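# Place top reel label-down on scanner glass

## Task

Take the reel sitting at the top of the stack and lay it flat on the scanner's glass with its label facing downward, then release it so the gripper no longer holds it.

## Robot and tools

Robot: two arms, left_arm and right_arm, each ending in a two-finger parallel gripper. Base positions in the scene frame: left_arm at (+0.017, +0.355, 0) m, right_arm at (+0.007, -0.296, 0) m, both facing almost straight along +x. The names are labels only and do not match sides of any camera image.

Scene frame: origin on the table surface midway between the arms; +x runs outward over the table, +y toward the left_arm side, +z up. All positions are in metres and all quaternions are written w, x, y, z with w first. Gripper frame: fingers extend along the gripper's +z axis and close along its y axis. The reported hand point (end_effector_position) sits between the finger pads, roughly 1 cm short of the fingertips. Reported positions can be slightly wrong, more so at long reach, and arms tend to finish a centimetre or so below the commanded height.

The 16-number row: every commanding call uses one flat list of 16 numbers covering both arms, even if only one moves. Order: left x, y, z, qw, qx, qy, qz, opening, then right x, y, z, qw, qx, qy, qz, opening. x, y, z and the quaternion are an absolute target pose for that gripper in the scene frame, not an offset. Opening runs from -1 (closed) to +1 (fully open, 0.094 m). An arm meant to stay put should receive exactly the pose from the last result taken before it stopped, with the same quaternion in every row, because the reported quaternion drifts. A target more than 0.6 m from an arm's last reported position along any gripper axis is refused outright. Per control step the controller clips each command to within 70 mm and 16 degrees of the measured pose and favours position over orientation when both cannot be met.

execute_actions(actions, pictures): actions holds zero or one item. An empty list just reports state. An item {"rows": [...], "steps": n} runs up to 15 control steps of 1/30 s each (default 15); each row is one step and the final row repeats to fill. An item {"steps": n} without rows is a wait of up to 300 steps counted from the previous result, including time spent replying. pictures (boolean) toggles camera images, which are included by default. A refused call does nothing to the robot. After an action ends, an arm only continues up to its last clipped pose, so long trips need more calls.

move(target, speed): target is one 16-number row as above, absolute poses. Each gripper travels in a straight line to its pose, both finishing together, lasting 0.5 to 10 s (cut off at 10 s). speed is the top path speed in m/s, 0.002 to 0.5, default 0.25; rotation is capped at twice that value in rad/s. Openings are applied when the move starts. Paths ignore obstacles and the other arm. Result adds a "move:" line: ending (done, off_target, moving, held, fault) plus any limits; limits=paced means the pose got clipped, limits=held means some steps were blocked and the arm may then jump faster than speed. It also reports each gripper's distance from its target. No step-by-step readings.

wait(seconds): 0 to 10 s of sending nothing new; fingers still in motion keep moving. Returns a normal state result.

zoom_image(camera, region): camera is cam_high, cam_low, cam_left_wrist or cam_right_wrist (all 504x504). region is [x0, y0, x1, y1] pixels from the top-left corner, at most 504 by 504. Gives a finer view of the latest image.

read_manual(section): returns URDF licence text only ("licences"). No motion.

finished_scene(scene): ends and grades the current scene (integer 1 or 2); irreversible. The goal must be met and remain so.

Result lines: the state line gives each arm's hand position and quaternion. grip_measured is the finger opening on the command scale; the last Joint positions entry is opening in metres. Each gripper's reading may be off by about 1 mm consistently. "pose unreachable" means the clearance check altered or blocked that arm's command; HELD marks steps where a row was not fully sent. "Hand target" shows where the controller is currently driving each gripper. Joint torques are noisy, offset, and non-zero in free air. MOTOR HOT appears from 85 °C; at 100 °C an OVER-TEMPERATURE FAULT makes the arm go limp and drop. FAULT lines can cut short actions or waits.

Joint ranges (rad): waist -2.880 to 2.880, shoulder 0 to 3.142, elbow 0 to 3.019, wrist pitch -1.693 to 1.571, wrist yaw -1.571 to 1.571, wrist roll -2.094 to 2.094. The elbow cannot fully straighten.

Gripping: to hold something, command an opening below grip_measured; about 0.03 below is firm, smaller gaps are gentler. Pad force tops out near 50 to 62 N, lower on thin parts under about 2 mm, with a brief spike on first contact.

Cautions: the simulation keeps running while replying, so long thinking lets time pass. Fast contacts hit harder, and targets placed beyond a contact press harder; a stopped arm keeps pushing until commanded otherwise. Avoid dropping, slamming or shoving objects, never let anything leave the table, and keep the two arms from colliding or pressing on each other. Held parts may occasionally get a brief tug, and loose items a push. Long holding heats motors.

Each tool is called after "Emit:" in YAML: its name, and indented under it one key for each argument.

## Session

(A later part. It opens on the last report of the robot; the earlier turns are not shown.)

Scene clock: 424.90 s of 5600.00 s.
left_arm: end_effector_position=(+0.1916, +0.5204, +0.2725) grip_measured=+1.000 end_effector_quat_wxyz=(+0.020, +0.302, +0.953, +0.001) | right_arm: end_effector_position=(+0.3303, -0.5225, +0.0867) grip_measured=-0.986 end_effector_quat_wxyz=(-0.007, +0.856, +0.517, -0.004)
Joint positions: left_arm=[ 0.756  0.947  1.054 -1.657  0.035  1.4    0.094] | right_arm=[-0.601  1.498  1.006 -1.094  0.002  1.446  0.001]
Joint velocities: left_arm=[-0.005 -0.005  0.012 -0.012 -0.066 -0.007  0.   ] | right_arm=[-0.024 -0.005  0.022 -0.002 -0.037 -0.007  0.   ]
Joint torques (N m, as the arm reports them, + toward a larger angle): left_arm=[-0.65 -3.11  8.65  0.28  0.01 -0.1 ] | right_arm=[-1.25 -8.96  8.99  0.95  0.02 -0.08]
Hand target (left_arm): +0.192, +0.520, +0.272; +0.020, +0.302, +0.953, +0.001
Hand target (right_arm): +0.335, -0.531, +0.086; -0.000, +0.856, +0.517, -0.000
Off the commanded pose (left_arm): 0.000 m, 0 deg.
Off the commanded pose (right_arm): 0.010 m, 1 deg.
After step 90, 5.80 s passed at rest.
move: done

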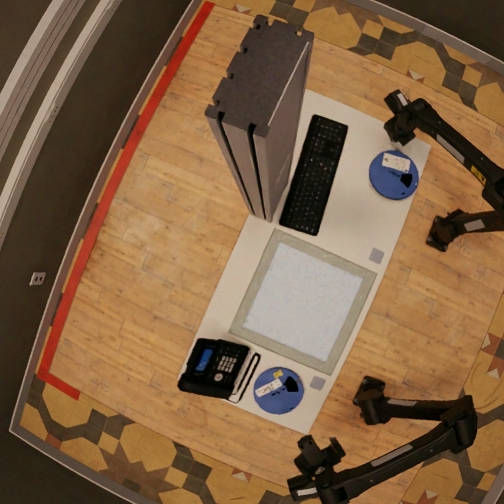

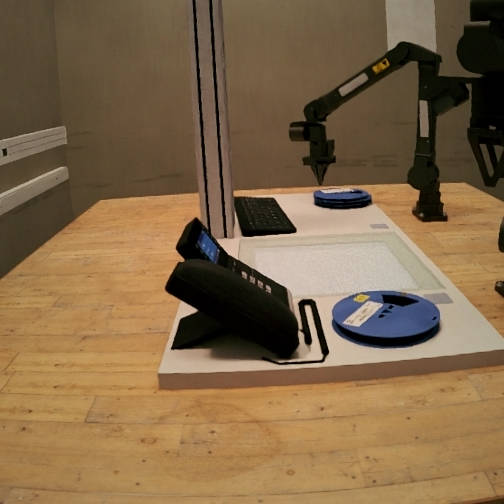

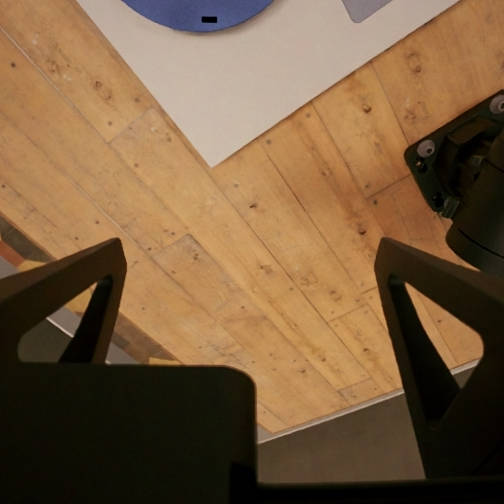

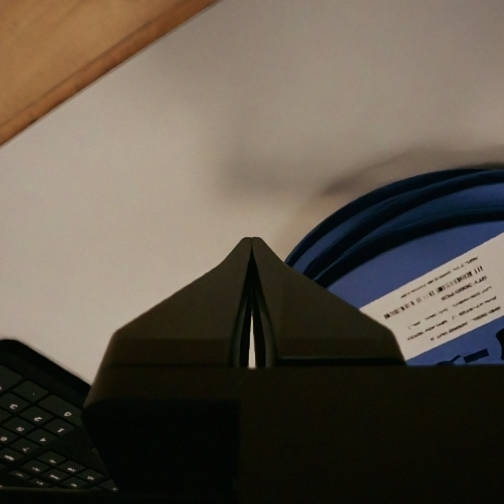

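Emit:
move:
  target: [0.1916, 0.5204, 0.2725, 0.020, 0.302, 0.953, 0.001, 1, 0.335, -0.531, 0.072, 0, 0.856, 0.517, 0, -1]
  speed: 0.05

Scene clock: 434.47 s of 5600.00 s.
left_arm: end_effector_position=(+0.1916, +0.5204, +0.2725) grip_measured=+1.000 end_effector_quat_wxyz=(+0.020, +0.302, +0.953, +0.001) | right_arm: end_effector_position=(+0.3346, -0.5255, +0.0766) grip_measured=-0.986 end_effector_quat_wxyz=(-0.001, +0.856, +0.518, -0.002)
Joint positions: left_arm=[ 0.756  0.947  1.054 -1.657  0.035  1.4    0.094] | right_arm=[-0.601  1.518  0.998 -1.055  0.002  1.446  0.001]
Joint velocities: left_arm=[-0.015 -0.024  0.002 -0.012  0.037 -0.037  0.   ] | right_arm=[-0.015 -0.015  0.002 -0.007 -0.066  0.037 -0.   ]
Joint torques (N m, as the arm reports them, + toward a larger angle): left_arm=[-0.65 -3.13  8.66  0.27  0.01 -0.1 ] | right_arm=[-1.22 -8.76  7.93  0.92  0.03 -0.08]
Hand target (left_arm): +0.192, +0.520, +0.272; +0.020, +0.302, +0.953, +0.001
Hand target (right_arm): +0.335, -0.531, +0.072; +0.000, +0.856, +0.517, -0.000
Off the commanded pose (left_arm): 0.000 m, 0 deg.
Off the commanded pose (right_arm): 0.007 m, 0 deg.
After step 90, 5.77 s passed at rest.
move: done

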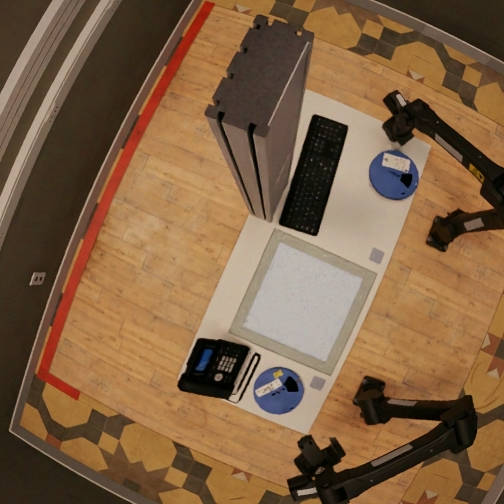

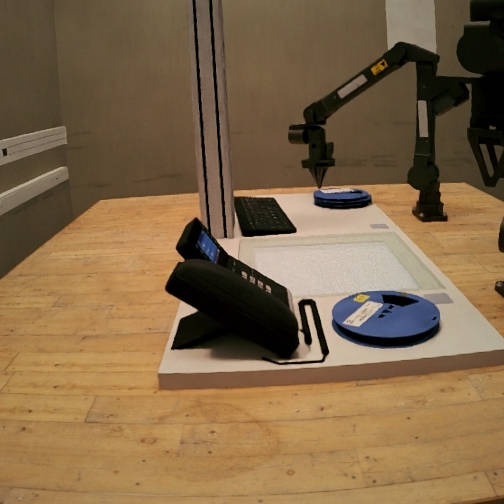

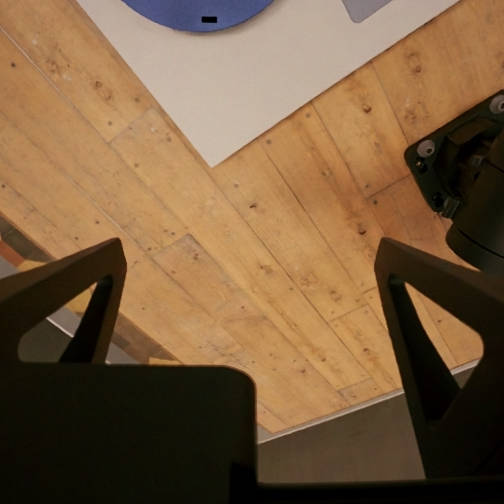

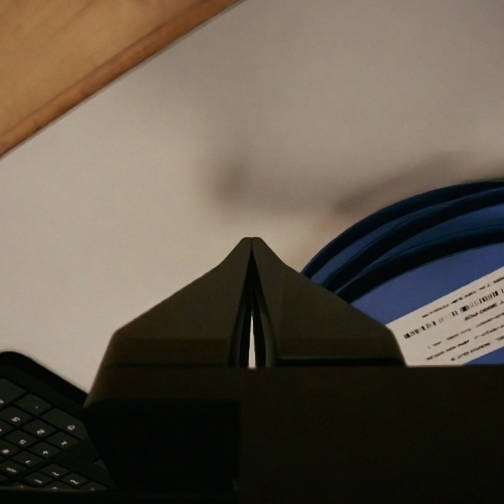

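Emit:
move:
  target: [0.1916, 0.5204, 0.2725, 0.020, 0.302, 0.953, 0.001, 1, 0.335, -0.531, 0.068, 0, 0.856, 0.517, 0, -1]
  speed: 0.03

Scene clock: 441.13 s of 5600.00 s.
left_arm: end_effector_position=(+0.1916, +0.5204, +0.2725) grip_measured=+1.000 end_effector_quat_wxyz=(+0.020, +0.302, +0.953, +0.001) | right_arm: end_effector_position=(+0.3350, -0.5258, +0.0738) grip_measured=-0.986 end_effector_quat_wxyz=(+0.000, +0.856, +0.518, -0.001)
Joint positions: left_arm=[ 0.756  0.947  1.054 -1.657  0.035  1.4    0.094] | right_arm=[-0.601  1.521  0.993 -1.043  0.002  1.445  0.001]
Joint velocities: left_arm=[-0.005 -0.005 -0.027 -0.017 -0.081 -0.037  0.   ] | right_arm=[-0.005 -0.005  0.002 -0.002  0.051  0.051  0.   ]
Joint torques (N m, as the arm reports them, + toward a larger angle): left_arm=[-0.67 -3.12  8.65  0.27  0.01 -0.1 ] | right_arm=[-1.41 -8.16  7.83  0.95  0.03 -0.08]
Hand target (left_arm): +0.192, +0.520, +0.272; +0.020, +0.302, +0.953, +0.001
Hand target (right_arm): +0.335, -0.531, +0.068; -0.000, +0.856, +0.517, -0.000
Off the commanded pose (left_arm): 0.000 m, 0 deg.
Off the commanded pose (right_arm): 0.008 m, 0 deg.
After step 90, 2.97 s passed at rest.
move: done

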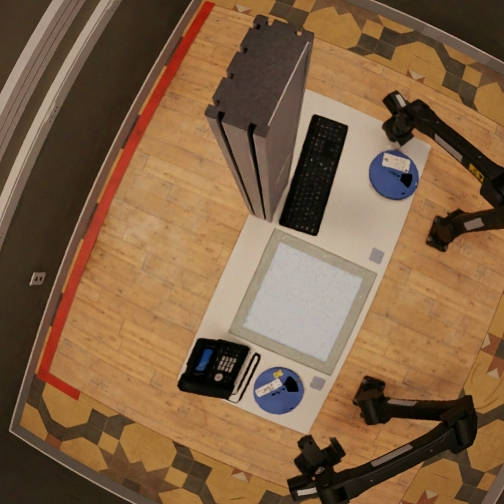

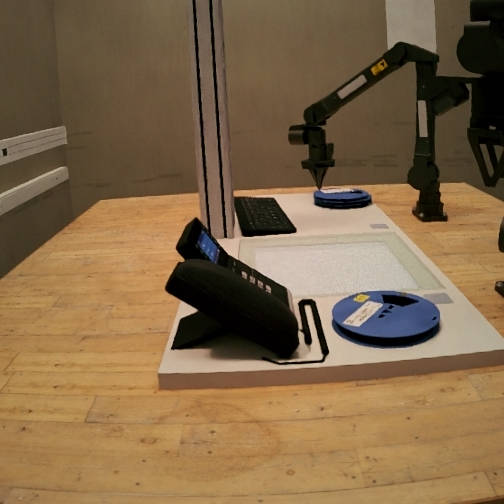

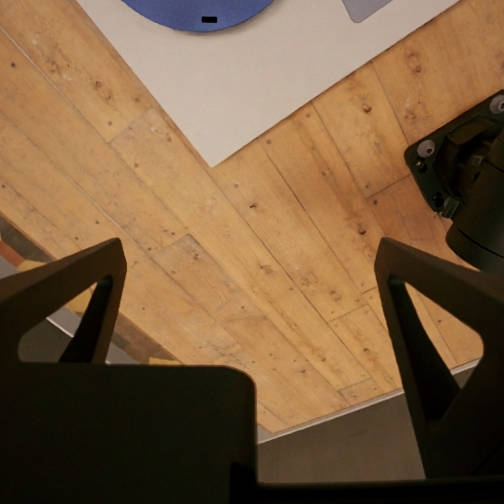

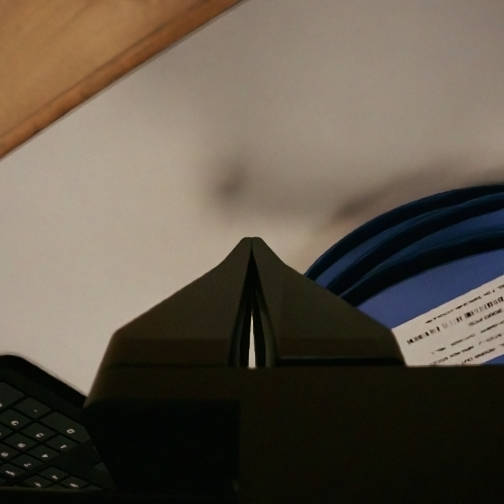

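Emit:
move:
  target: [0.1916, 0.5204, 0.2725, 0.020, 0.302, 0.953, 0.001, 1, 0.3224, -0.4965, 0.073, 0, 0.856, 0.517, 0, -1]
  speed: 0.03

Scene clock: 469.77 s of 5600.00 s.
left_arm: end_effector_position=(+0.1916, +0.5204, +0.2725) grip_measured=+1.000 end_effector_quat_wxyz=(+0.020, +0.302, +0.953, +0.001) | right_arm: end_effector_position=(+0.3163, -0.4990, +0.0672) grip_measured=-0.986 end_effector_quat_wxyz=(-0.012, +0.856, +0.516, -0.007)
Joint positions: left_arm=[ 0.756  0.947  1.054 -1.657  0.035  1.4    0.094] | right_arm=[-0.571  1.472  0.917 -1.043  0.001  1.479  0.001]
Joint velocities: left_arm=[ 0.005  0.005 -0.017 -0.012  0.022  0.051  0.   ] | right_arm=[ 0.005 -0.015  0.012 -0.002 -0.095  0.051 -0.001]
Joint torques (N m, as the arm reports them, + toward a larger angle): left_arm=[-0.65 -3.12  8.66  0.27  0.01 -0.1 ] | right_arm=[ 0.9  -9.51  7.66  0.75  0.02  0.07]
Hand target (left_arm): +0.192, +0.520, +0.272; +0.020, +0.302, +0.953, +0.001
Hand target (right_arm): +0.322, -0.497, +0.073; -0.000, +0.856, +0.517, +0.000
Off the commanded pose (left_arm): 0.000 m, 0 deg.
Off the commanded pose (right_arm): 0.009 m, 2 deg.
After step 90, 24.30 s passed at rest.
move: done

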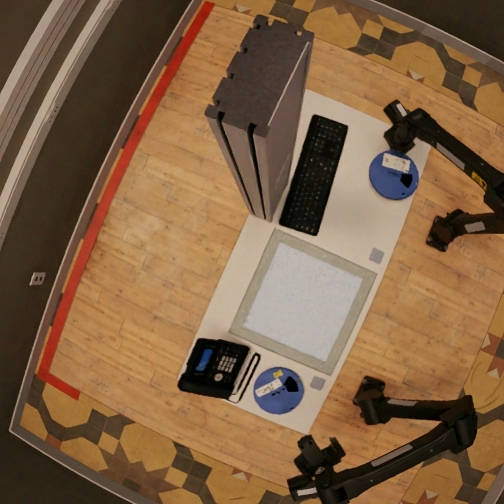

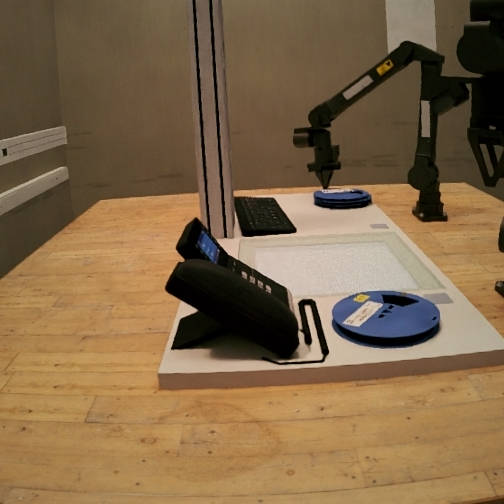

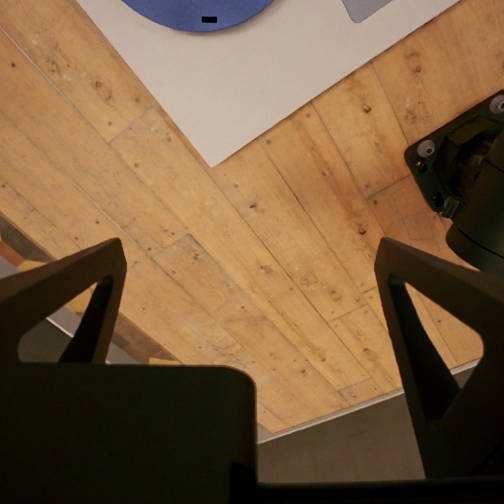

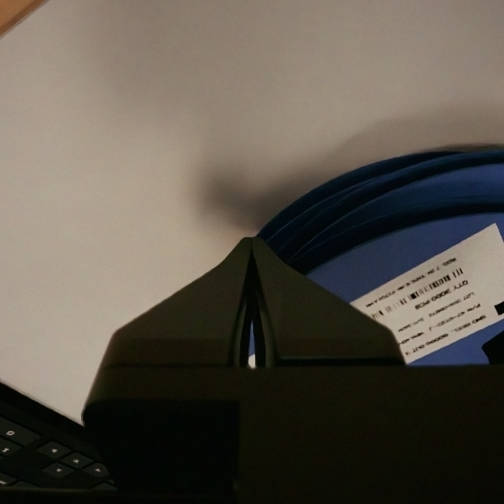

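Emit:
move:
  target: [0.1916, 0.5204, 0.2725, 0.020, 0.302, 0.953, 0.001, 1, 0.3224, -0.4965, 0.085, 0, 0.856, 0.517, 0, -1]
  speed: 0.03

Scene clock: 483.00 s of 5600.00 s.
left_arm: end_effector_position=(+0.1916, +0.5204, +0.2725) grip_measured=+1.000 end_effector_quat_wxyz=(+0.020, +0.302, +0.953, +0.001) | right_arm: end_effector_position=(+0.3153, -0.4977, +0.0742) grip_measured=-0.986 end_effector_quat_wxyz=(-0.008, +0.857, +0.516, -0.005)
Joint positions: left_arm=[ 0.756  0.947  1.054 -1.657  0.035  1.4    0.094] | right_arm=[-0.569  1.452  0.917 -1.054  0.001  1.482  0.001]
Joint velocities: left_arm=[-0.005 -0.005 -0.017 -0.007  0.037 -0.022  0.   ] | right_arm=[-0.005 -0.005  0.007 -0.017 -0.037 -0.007 -0.001]
Joint torques (N m, as the arm reports them, + toward a larger angle): left_arm=[-0.65 -3.13  8.66  0.28  0.01 -0.1 ] | right_arm=[ 1.03 -9.49  9.3  -0.29  0.03  0.06]
Hand target (left_arm): +0.192, +0.520, +0.272; +0.020, +0.302, +0.953, +0.001
Hand target (right_arm): +0.322, -0.496, +0.085; -0.000, +0.856, +0.517, +0.000
Off the commanded pose (left_arm): 0.000 m, 0 deg.
Off the commanded pose (right_arm): 0.013 m, 1 deg.
After step 90, 9.30 s passed at rest.
move: off_target (right_arm)

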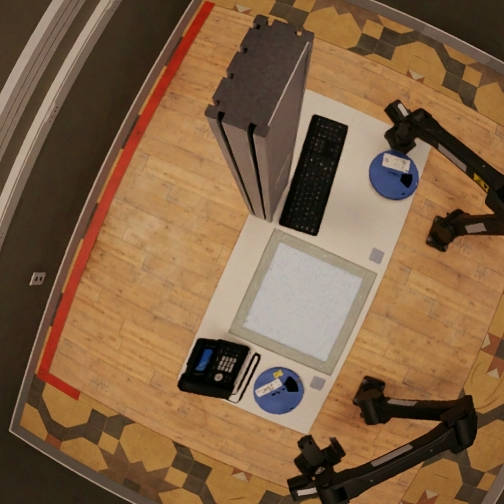

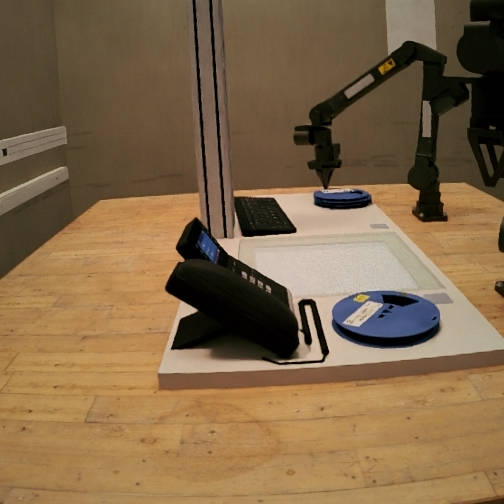

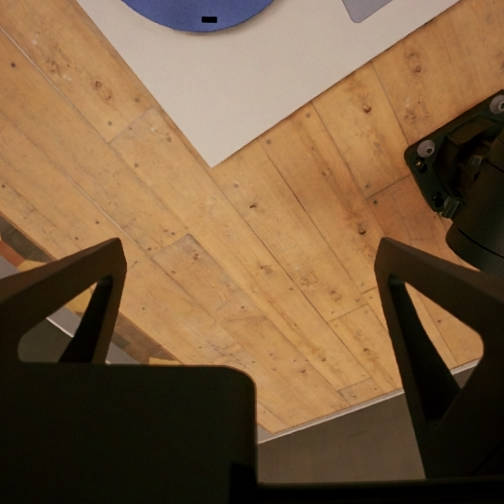

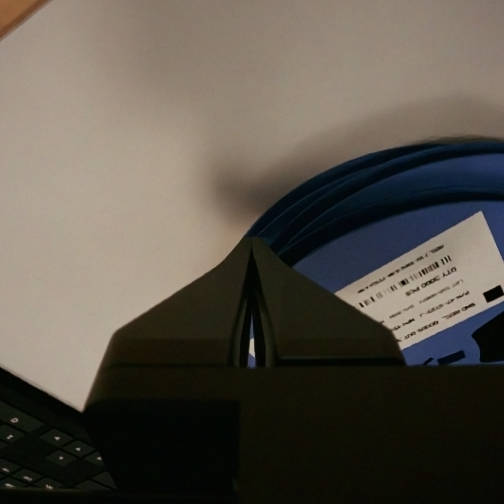

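Emit:
move:
  target: [0.1916, 0.5204, 0.2725, 0.020, 0.302, 0.953, 0.001, 1, 0.297, -0.437, 0.085, 0, 0.856, 0.517, 0, -1]
  speed: 0.03

Scene clock: 492.77 s of 5600.00 s.
left_arm: end_effector_position=(+0.1916, +0.5204, +0.2725) grip_measured=+1.000 end_effector_quat_wxyz=(+0.020, +0.302, +0.953, +0.001) | right_arm: end_effector_position=(+0.2969, -0.4420, +0.0804) grip_measured=-0.986 end_effector_quat_wxyz=(+0.001, +0.856, +0.517, +0.001)
Joint positions: left_arm=[ 0.756  0.947  1.054 -1.657  0.035  1.4    0.094] | right_arm=[-0.457  1.315  0.801 -1.054  0.     1.592  0.001]
Joint velocities: left_arm=[ 0.005 -0.015 -0.002 -0.007 -0.007  0.051  0.   ] | right_arm=[ 0.005  0.005 -0.027 -0.012 -0.007  0.022 -0.   ]
Joint torques (N m, as the arm reports them, + toward a larger angle): left_arm=[-0.66 -3.11  8.66  0.28  0.01 -0.1 ] | right_arm=[ 0.82 -7.82  7.8  -0.28  0.04  0.08]
Hand target (left_arm): +0.192, +0.520, +0.272; +0.020, +0.302, +0.953, +0.001
Hand target (right_arm): +0.296, -0.437, +0.084; +0.000, +0.856, +0.517, +0.001
Off the commanded pose (left_arm): 0.000 m, 0 deg.
Off the commanded pose (right_arm): 0.007 m, 0 deg.
After step 90, 4.33 s passed at rest.
move: done

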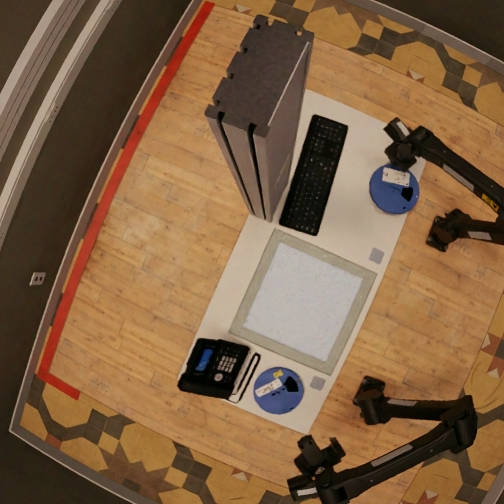

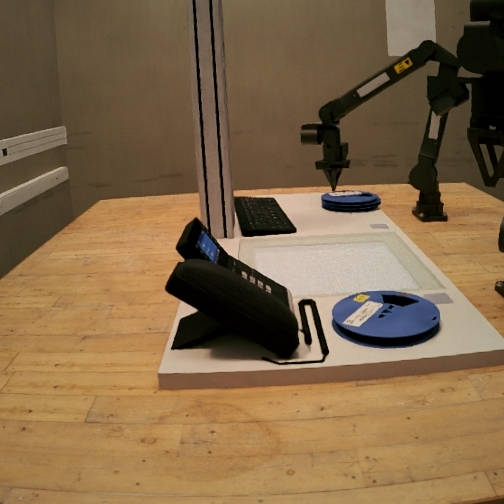

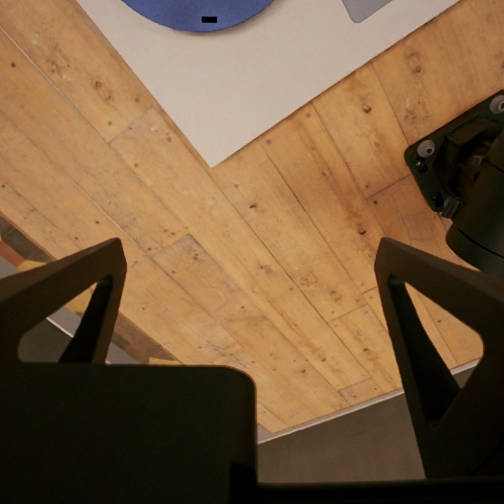

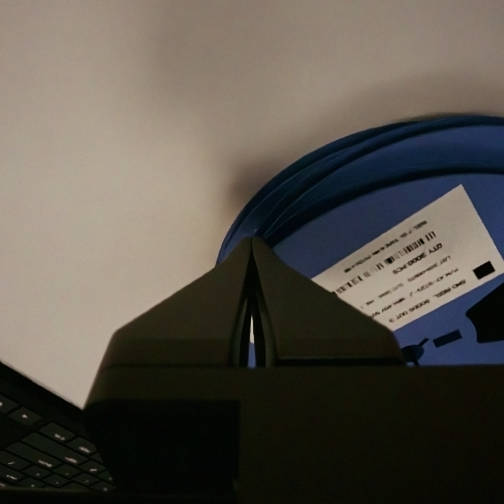

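Emit:
zoom_image:
  camera: "cam_low"
  region: [290, 150, 400, 230]

Emit:
zoom_image:
  camera: "cam_high"
  region: [340, 110, 480, 250]

Region (290, 150, 400, 230) of cam_low's 504x504 image, scaled by 4.582, with more detail than that image has; it fills the top 367 rows of this view, and the rest is white.

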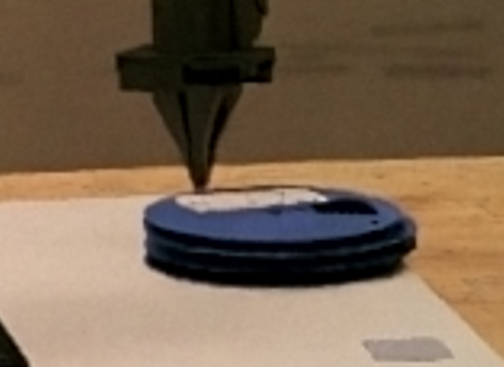

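Region (340, 110, 480, 250) of cam_high's 504x504 image, scaled by 3.600, with more detail than that image has.

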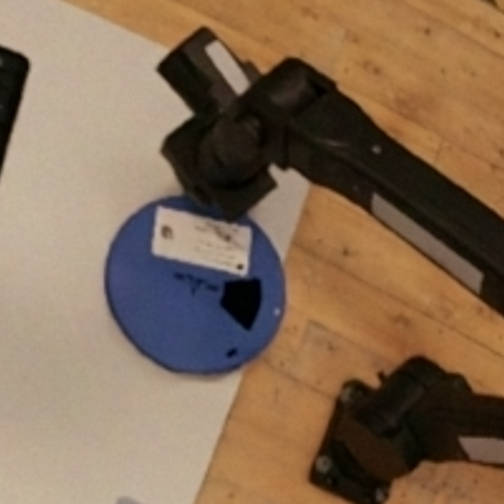

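Emit:
move:
  target: [0.114, 0.071, 0.30, 0, 0.9864, 0.1642, 0, 1, 0.297, -0.437, 0.085, 0, 0.856, 0.517, 0, -1]
  speed: 0.3

Scene clock: 616.97 s of 5600.00 s.
left_arm: end_effector_position=(+0.1109, +0.0767, +0.2742) grip_measured=+1.000 end_effector_quat_wxyz=(-0.034, +0.983, +0.178, -0.010) | right_arm: end_effector_position=(+0.2963, -0.4414, +0.0804) grip_measured=-0.986 end_effector_quat_wxyz=(-0.000, +0.857, +0.516, -0.000)
Joint positions: left_arm=[-1.269  1.149  1.19  -1.681  0.009  1.545  0.094] | right_arm=[-0.456  1.315  0.801 -1.057  0.     1.595  0.001]
Joint velocities: left_arm=[ 0.015 -0.005 -0.002 -0.007 -0.007  0.007  0.   ] | right_arm=[-0.005 -0.005 -0.007  0.017  0.037  0.081 -0.001]
Joint torques (N m, as the arm reports them, + toward a larger angle): left_arm=[-1.57 -6.38 13.25 -0.1   0.    0.07] | right_arm=[ 0.77 -7.44  8.1  -0.24  0.07  0.08]
Hand target (left_arm): +0.111, +0.065, +0.298; -0.005, +0.986, +0.164, -0.005
Hand target (right_arm): +0.297, -0.437, +0.085; +0.000, +0.856, +0.517, +0.000
Off the commanded pose (left_arm): 0.027 m, 4 deg.
Off the commanded pose (right_arm): 0.006 m, 0 deg.
joint sent to its limit (left arm) — the command would take joint 4 (wrist pitch) past its lower limit, so that joint was sent only as far as its limit.
After step 90, 117.00 s passed at rest.
move: off_target (left_arm)

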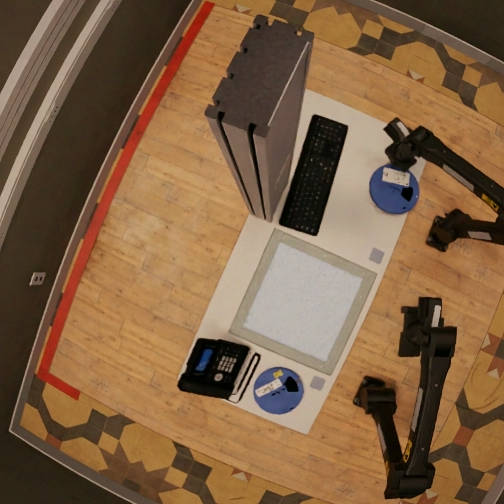

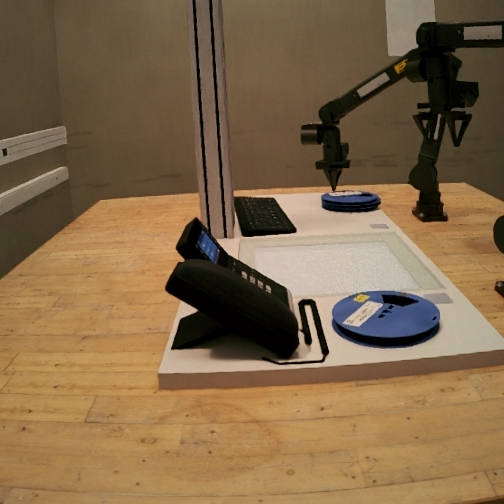

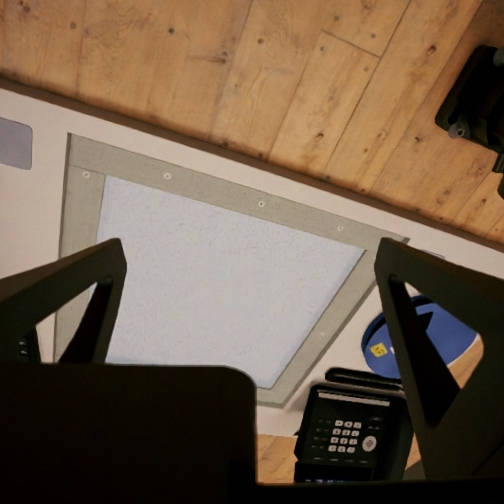

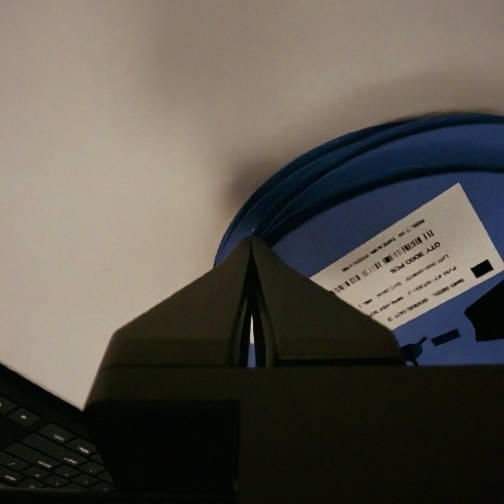

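Emit:
zoom_image:
  camera: "cam_left_wrist"
  region: [0, 80, 504, 480]

Region (0, 80, 504, 480) of cam_left_wrist's 504x504 image, scaled by 1.000; it fills the top 400 rows of this view, and the rest is white.

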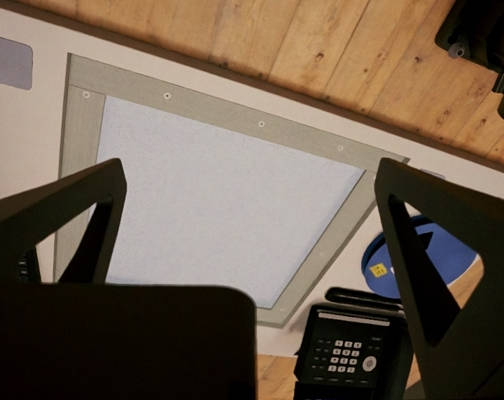

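Emit:
move:
  target: [0.2074, -0.2028, 0.20, 0.6005, 0.7826, 0.1300, 0.0997, 1, 0.297, -0.437, 0.085, 0, 0.856, 0.517, 0, -1]
  speed: 0.25

Scene clock: 687.40 s of 5600.00 s.
left_arm: end_effector_position=(+0.2065, -0.1998, +0.1872) grip_measured=+1.000 end_effector_quat_wxyz=(+0.589, +0.792, +0.129, +0.097) | right_arm: end_effector_position=(+0.2963, -0.4414, +0.0804) grip_measured=-0.986 end_effector_quat_wxyz=(-0.000, +0.857, +0.516, -0.000)
Joint positions: left_arm=[-1.269  1.508  0.778  0.44   0.008  1.574  0.094] | right_arm=[-0.456  1.315  0.801 -1.057  0.     1.595  0.001]
Joint velocities: left_arm=[-0.024 -0.005 -0.007 -0.017 -0.051  0.022  0.   ] | right_arm=[-0.005 -0.015  0.007  0.012 -0.022 -0.022 -0.   ]
Joint torques (N m, as the arm reports them, + toward a larger angle): left_arm=[ -0.33 -11.55   8.1    2.18   0.07  -0.03] | right_arm=[ 1.11 -7.44  8.11 -0.22  0.08  0.09]
Hand target (left_arm): +0.208, -0.200, +0.197; +0.600, +0.784, +0.123, +0.102
Hand target (right_arm): +0.297, -0.437, +0.085; +0.000, +0.856, +0.517, +0.000
Off the commanded pose (left_arm): 0.013 m, 2 deg.
Off the commanded pose (right_arm): 0.006 m, 0 deg.
After step 90, 64.17 s passed at rest.
move: off_target (left_arm)

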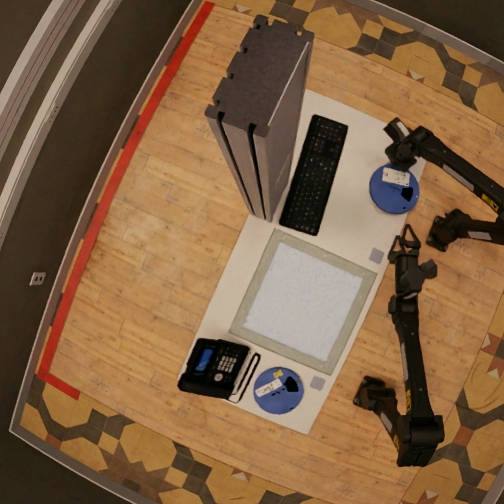

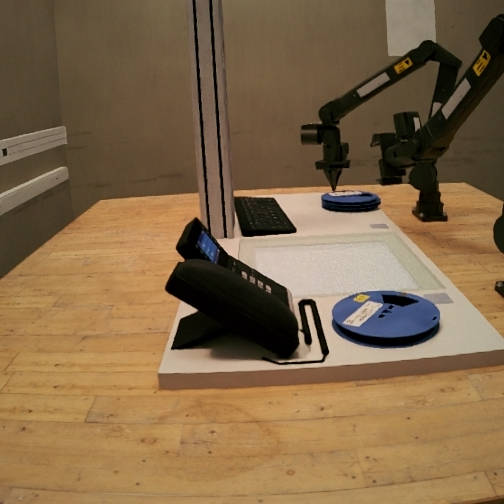

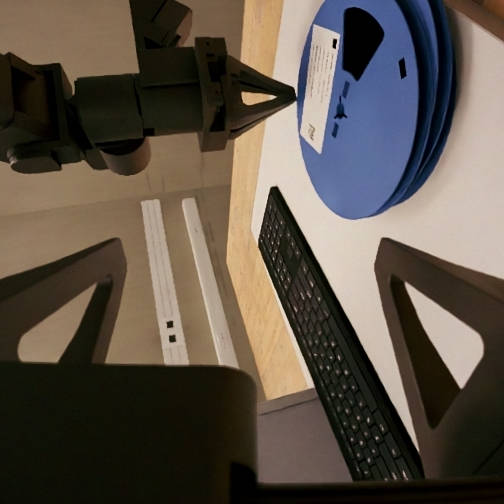

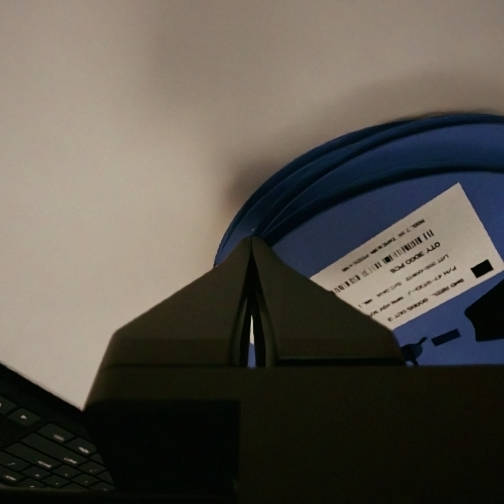

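Emit:
move:
  target: [0.2074, -0.2028, 0.088, 0.6005, 0.7826, 0.1300, 0.0997, 1, 0.297, -0.437, 0.085, 0, 0.856, 0.517, 0, -1]
  speed: 0.1

Scene clock: 705.83 s of 5600.00 s.
left_arm: end_effector_position=(+0.2072, -0.1994, +0.0799) grip_measured=+1.000 end_effector_quat_wxyz=(+0.590, +0.790, +0.130, +0.099) | right_arm: end_effector_position=(+0.2963, -0.4414, +0.0804) grip_measured=-0.986 end_effector_quat_wxyz=(-0.000, +0.857, +0.516, -0.000)
Joint positions: left_arm=[-1.269  1.785  0.709  0.789  0.003  1.574  0.094] | right_arm=[-0.456  1.315  0.801 -1.057  0.     1.595  0.001]
Joint velocities: left_arm=[-0.005 -0.015  0.007  0.012 -0.037  0.066  0.   ] | right_arm=[-0.015 -0.005 -0.027 -0.002  0.037  0.051 -0.001]
Joint torques (N m, as the arm reports them, + toward a larger angle): left_arm=[ -0.74 -12.91   5.8    2.34  -0.11  -0.21] | right_arm=[ 1.   -7.39  8.12 -0.19  0.07  0.07]
Hand target (left_arm): +0.207, -0.201, +0.088; +0.600, +0.783, +0.130, +0.100
Hand target (right_arm): +0.297, -0.437, +0.085; +0.000, +0.856, +0.517, +0.000
Off the commanded pose (left_arm): 0.009 m, 1 deg.
Off the commanded pose (right_arm): 0.006 m, 0 deg.
After step 90, 14.07 s passed at rest.
move: done

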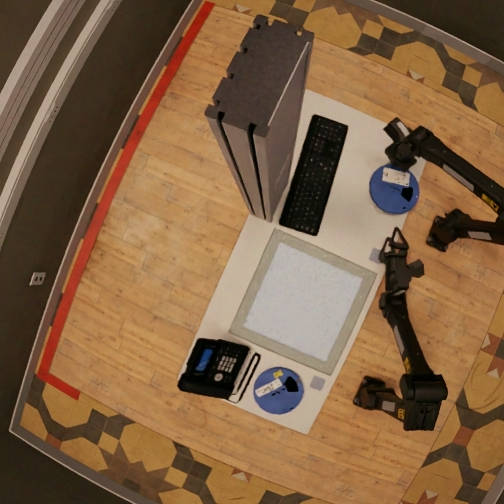

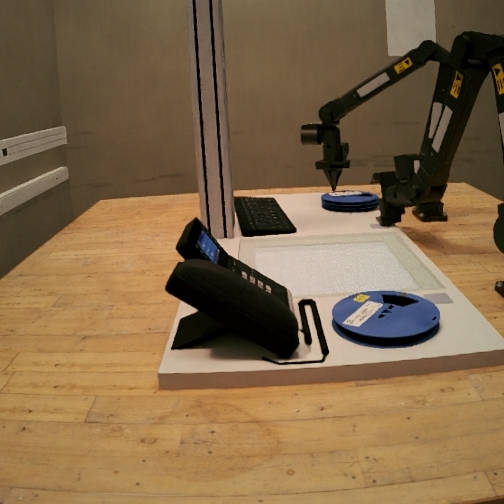

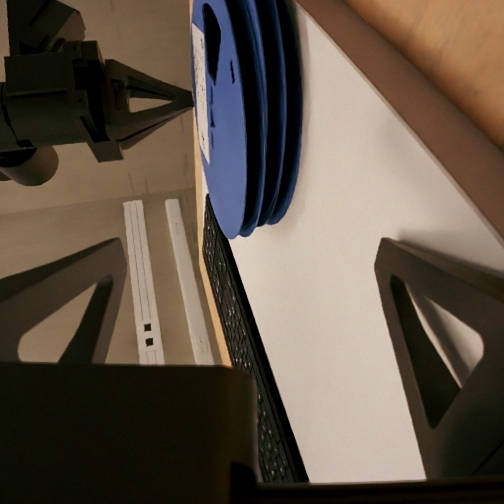

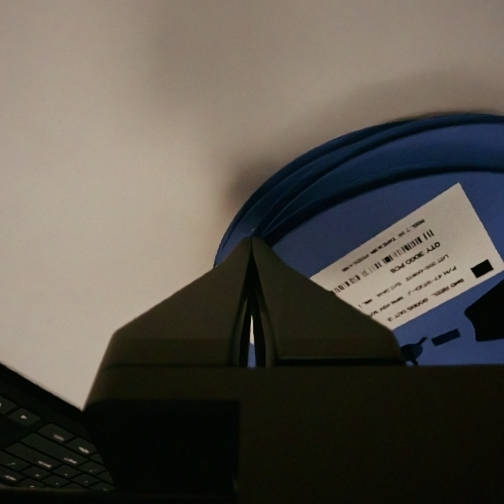

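Emit:
zoom_image:
  camera: "cam_left_wrist"
  region: [150, 0, 400, 260]

Region (150, 0, 400, 260) of cam_left_wrist's 504x504 image, scaled by 1.938, with more detail than that image has; it fills the left 485 columns of this view, and the rest is white.

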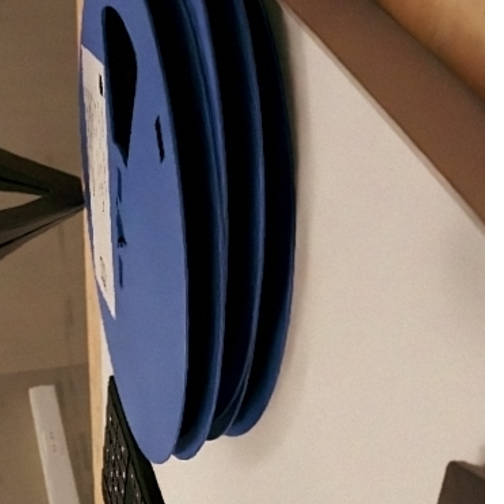

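Emit:
move:
  target: [0.2219, -0.2449, 0.082, 0.6005, 0.7826, 0.1300, 0.0997, 0.064, 0.297, -0.437, 0.085, 0, 0.856, 0.517, 0, -1]
  speed: 0.05

Scene clock: 827.10 s of 5600.00 s.
left_arm: end_effector_position=(+0.2170, -0.2279, +0.0677) grip_measured=+0.066 end_effector_quat_wxyz=(+0.588, +0.792, +0.131, +0.098) | right_arm: end_effector_position=(+0.2963, -0.4414, +0.0804) grip_measured=-0.986 end_effector_quat_wxyz=(-0.000, +0.857, +0.516, -0.000)
Joint positions: left_arm=[-1.269  1.863  0.797  0.773  0.003  1.574  0.05 ] | right_arm=[-0.456  1.315  0.801 -1.057  0.     1.595  0.001]
Joint velocities: left_arm=[-0.005 -0.015  0.002  0.002 -0.007  0.007 -0.001] | right_arm=[-0.005 -0.005  0.012  0.012  0.022 -0.022  0.   ]
Joint torques (N m, as the arm reports them, + toward a larger angle): left_arm=[ -0.74 -13.44   9.19   1.3   -0.09  -0.2 ] | right_arm=[ 0.88 -7.5   8.13 -0.23  0.08  0.1 ]
Hand target (left_arm): +0.222, -0.244, +0.082; +0.601, +0.783, +0.130, +0.100
Hand target (right_arm): +0.297, -0.437, +0.085; +0.000, +0.856, +0.517, +0.000
Off the commanded pose (left_arm): 0.023 m, 2 deg.
Off the commanded pose (right_arm): 0.006 m, 0 deg.
After step 90, 117.00 s passed at rest.
move: off_target (left_arm)

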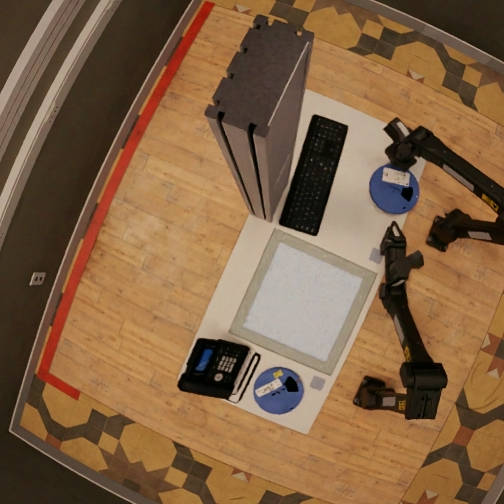

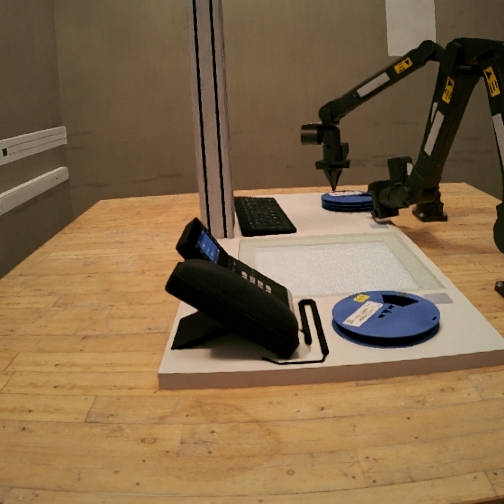

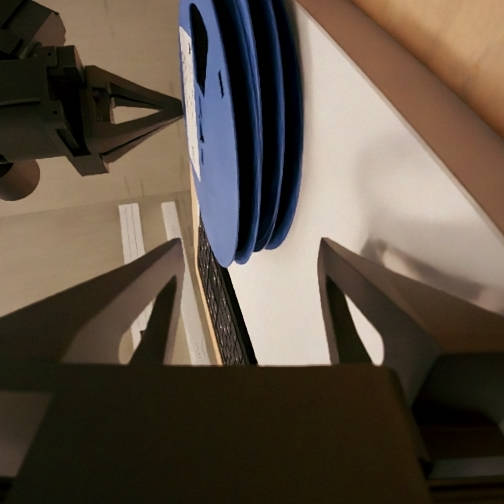

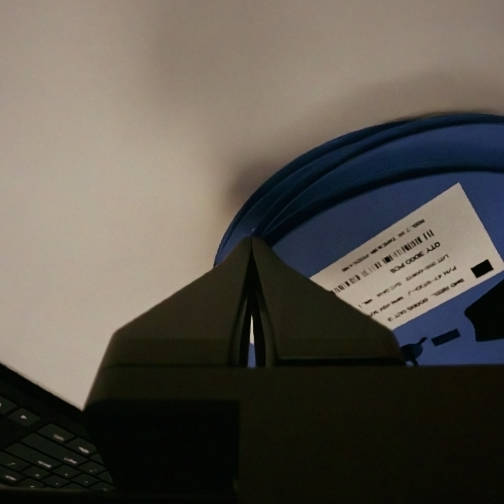

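Emit:
move:
  target: [0.2219, -0.2449, 0.092, 0.6005, 0.7826, 0.1300, 0.0997, 0.064, 0.297, -0.437, 0.085, 0, 0.856, 0.517, 0, -1]
  speed: 0.05

Scene clock: 847.77 s of 5600.00 s.
left_arm: end_effector_position=(+0.2163, -0.2259, +0.0611) grip_measured=+0.066 end_effector_quat_wxyz=(+0.577, +0.801, +0.132, +0.096) | right_arm: end_effector_position=(+0.2963, -0.4414, +0.0804) grip_measured=-0.986 end_effector_quat_wxyz=(-0.000, +0.857, +0.516, -0.000)
Joint positions: left_arm=[-1.269  1.863  0.797  0.745  0.003  1.574  0.05 ] | right_arm=[-0.456  1.315  0.801 -1.057  0.     1.595  0.001]
Joint velocities: left_arm=[ 0.005 -0.015 -0.002 -0.002 -0.007  0.022 -0.001] | right_arm=[-0.015  0.015 -0.012  0.002 -0.037 -0.022  0.   ]
Joint torques (N m, as the arm reports them, + toward a larger angle): left_arm=[ -0.78 -15.44   9.18   1.4   -0.1   -0.2 ] | right_arm=[ 1.01 -7.53  8.07 -0.17  0.07  0.08]
Hand target (left_arm): +0.222, -0.244, +0.092; +0.601, +0.783, +0.130, +0.100
Hand target (right_arm): +0.297, -0.437, +0.085; +0.000, +0.856, +0.517, +0.000
Off the commanded pose (left_arm): 0.037 m, 3 deg.
Off the commanded pose (right_arm): 0.006 m, 0 deg.
After step 90, 16.83 s passed at rest.
move: off_target (left_arm)

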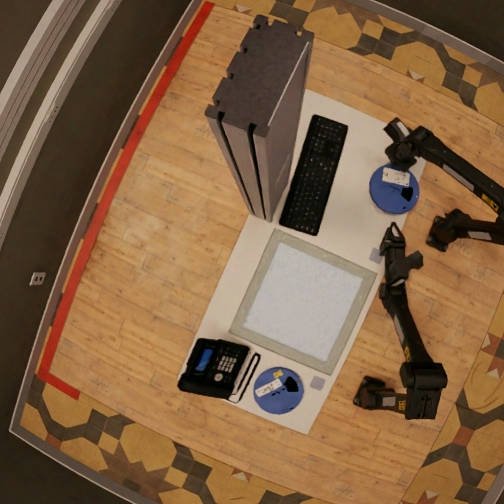

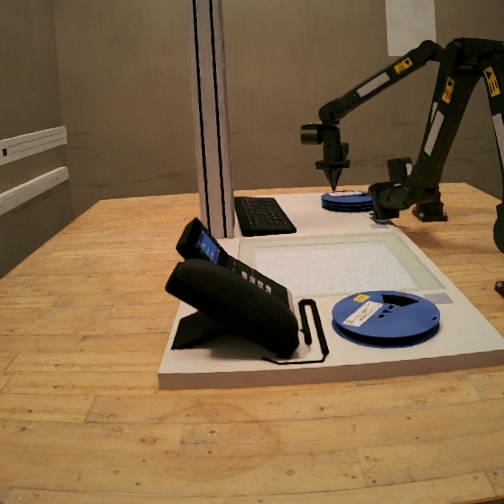

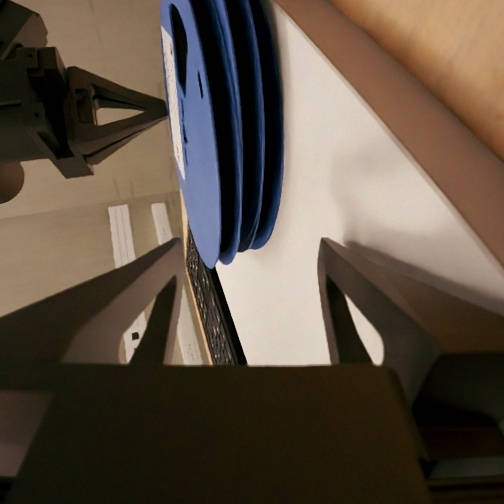

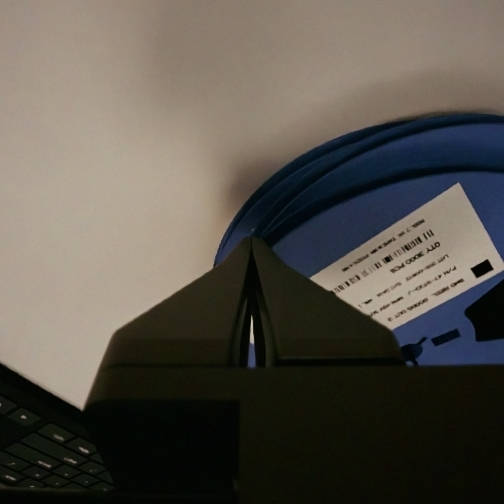

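Emit:
move:
  target: [0.2219, -0.2449, 0.125, 0.6005, 0.7826, 0.1300, 0.0997, 0.064, 0.297, -0.437, 0.085, 0, 0.856, 0.517, 0, -1]
  speed: 0.15

Scene clock: 865.77 s of 5600.00 s.
left_arm: end_effector_position=(+0.2173, -0.2288, +0.1011) grip_measured=+0.066 end_effector_quat_wxyz=(+0.582, +0.796, +0.131, +0.097) | right_arm: end_effector_position=(+0.2964, -0.4413, +0.0804) grip_measured=-0.986 end_effector_quat_wxyz=(-0.000, +0.857, +0.516, -0.000)
Joint positions: left_arm=[-1.269  1.769  0.811  0.651  0.003  1.574  0.05 ] | right_arm=[-0.456  1.315  0.801 -1.057  0.     1.595  0.001]
Joint velocities: left_arm=[ 0.005 -0.015  0.002  0.007 -0.007  0.037 -0.   ] | right_arm=[ 0.015 -0.005 -0.017 -0.007 -0.066 -0.051 -0.   ]
Joint torques (N m, as the arm reports them, + toward a larger angle): left_arm=[ -0.75 -14.13  10.     1.21  -0.11  -0.2 ] | right_arm=[ 1.06 -7.28  8.09 -0.19  0.08  0.09]
Hand target (left_arm): +0.222, -0.244, +0.125; +0.600, +0.783, +0.130, +0.100
Hand target (right_arm): +0.297, -0.437, +0.085; +0.000, +0.856, +0.517, +0.000
Off the commanded pose (left_arm): 0.029 m, 3 deg.
Off the commanded pose (right_arm): 0.006 m, 0 deg.
After step 90, 14.13 s passed at rest.
move: off_target (left_arm)

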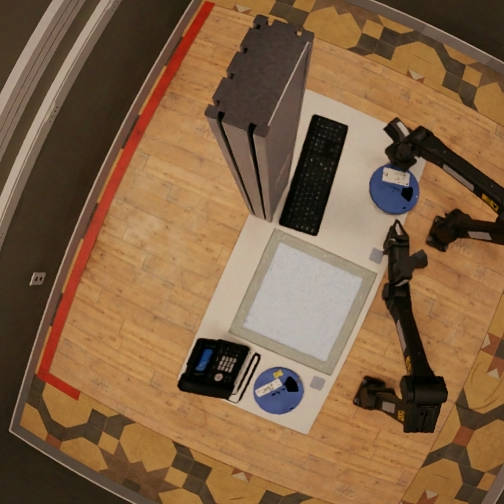

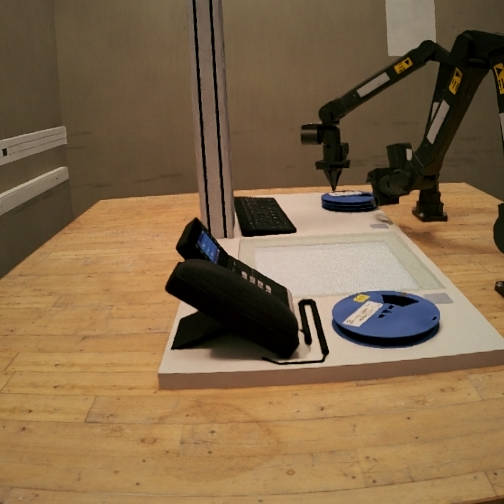

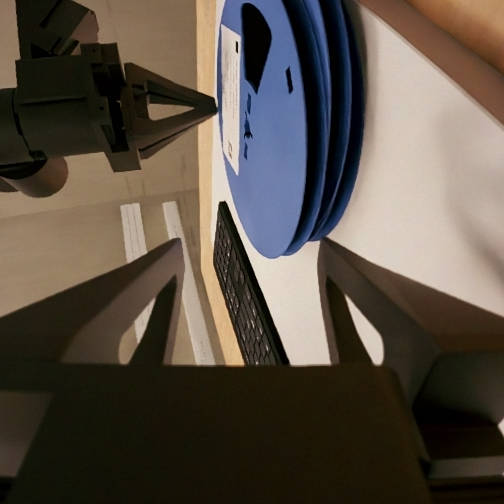

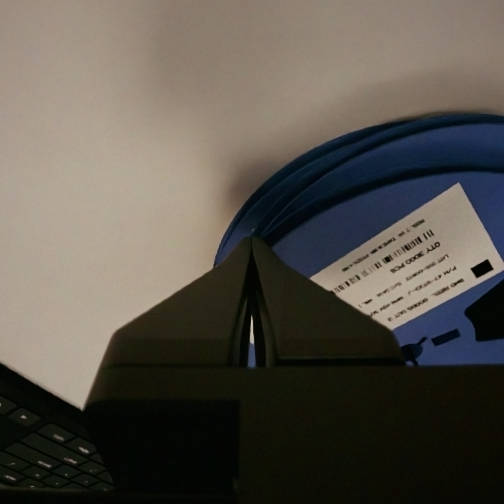

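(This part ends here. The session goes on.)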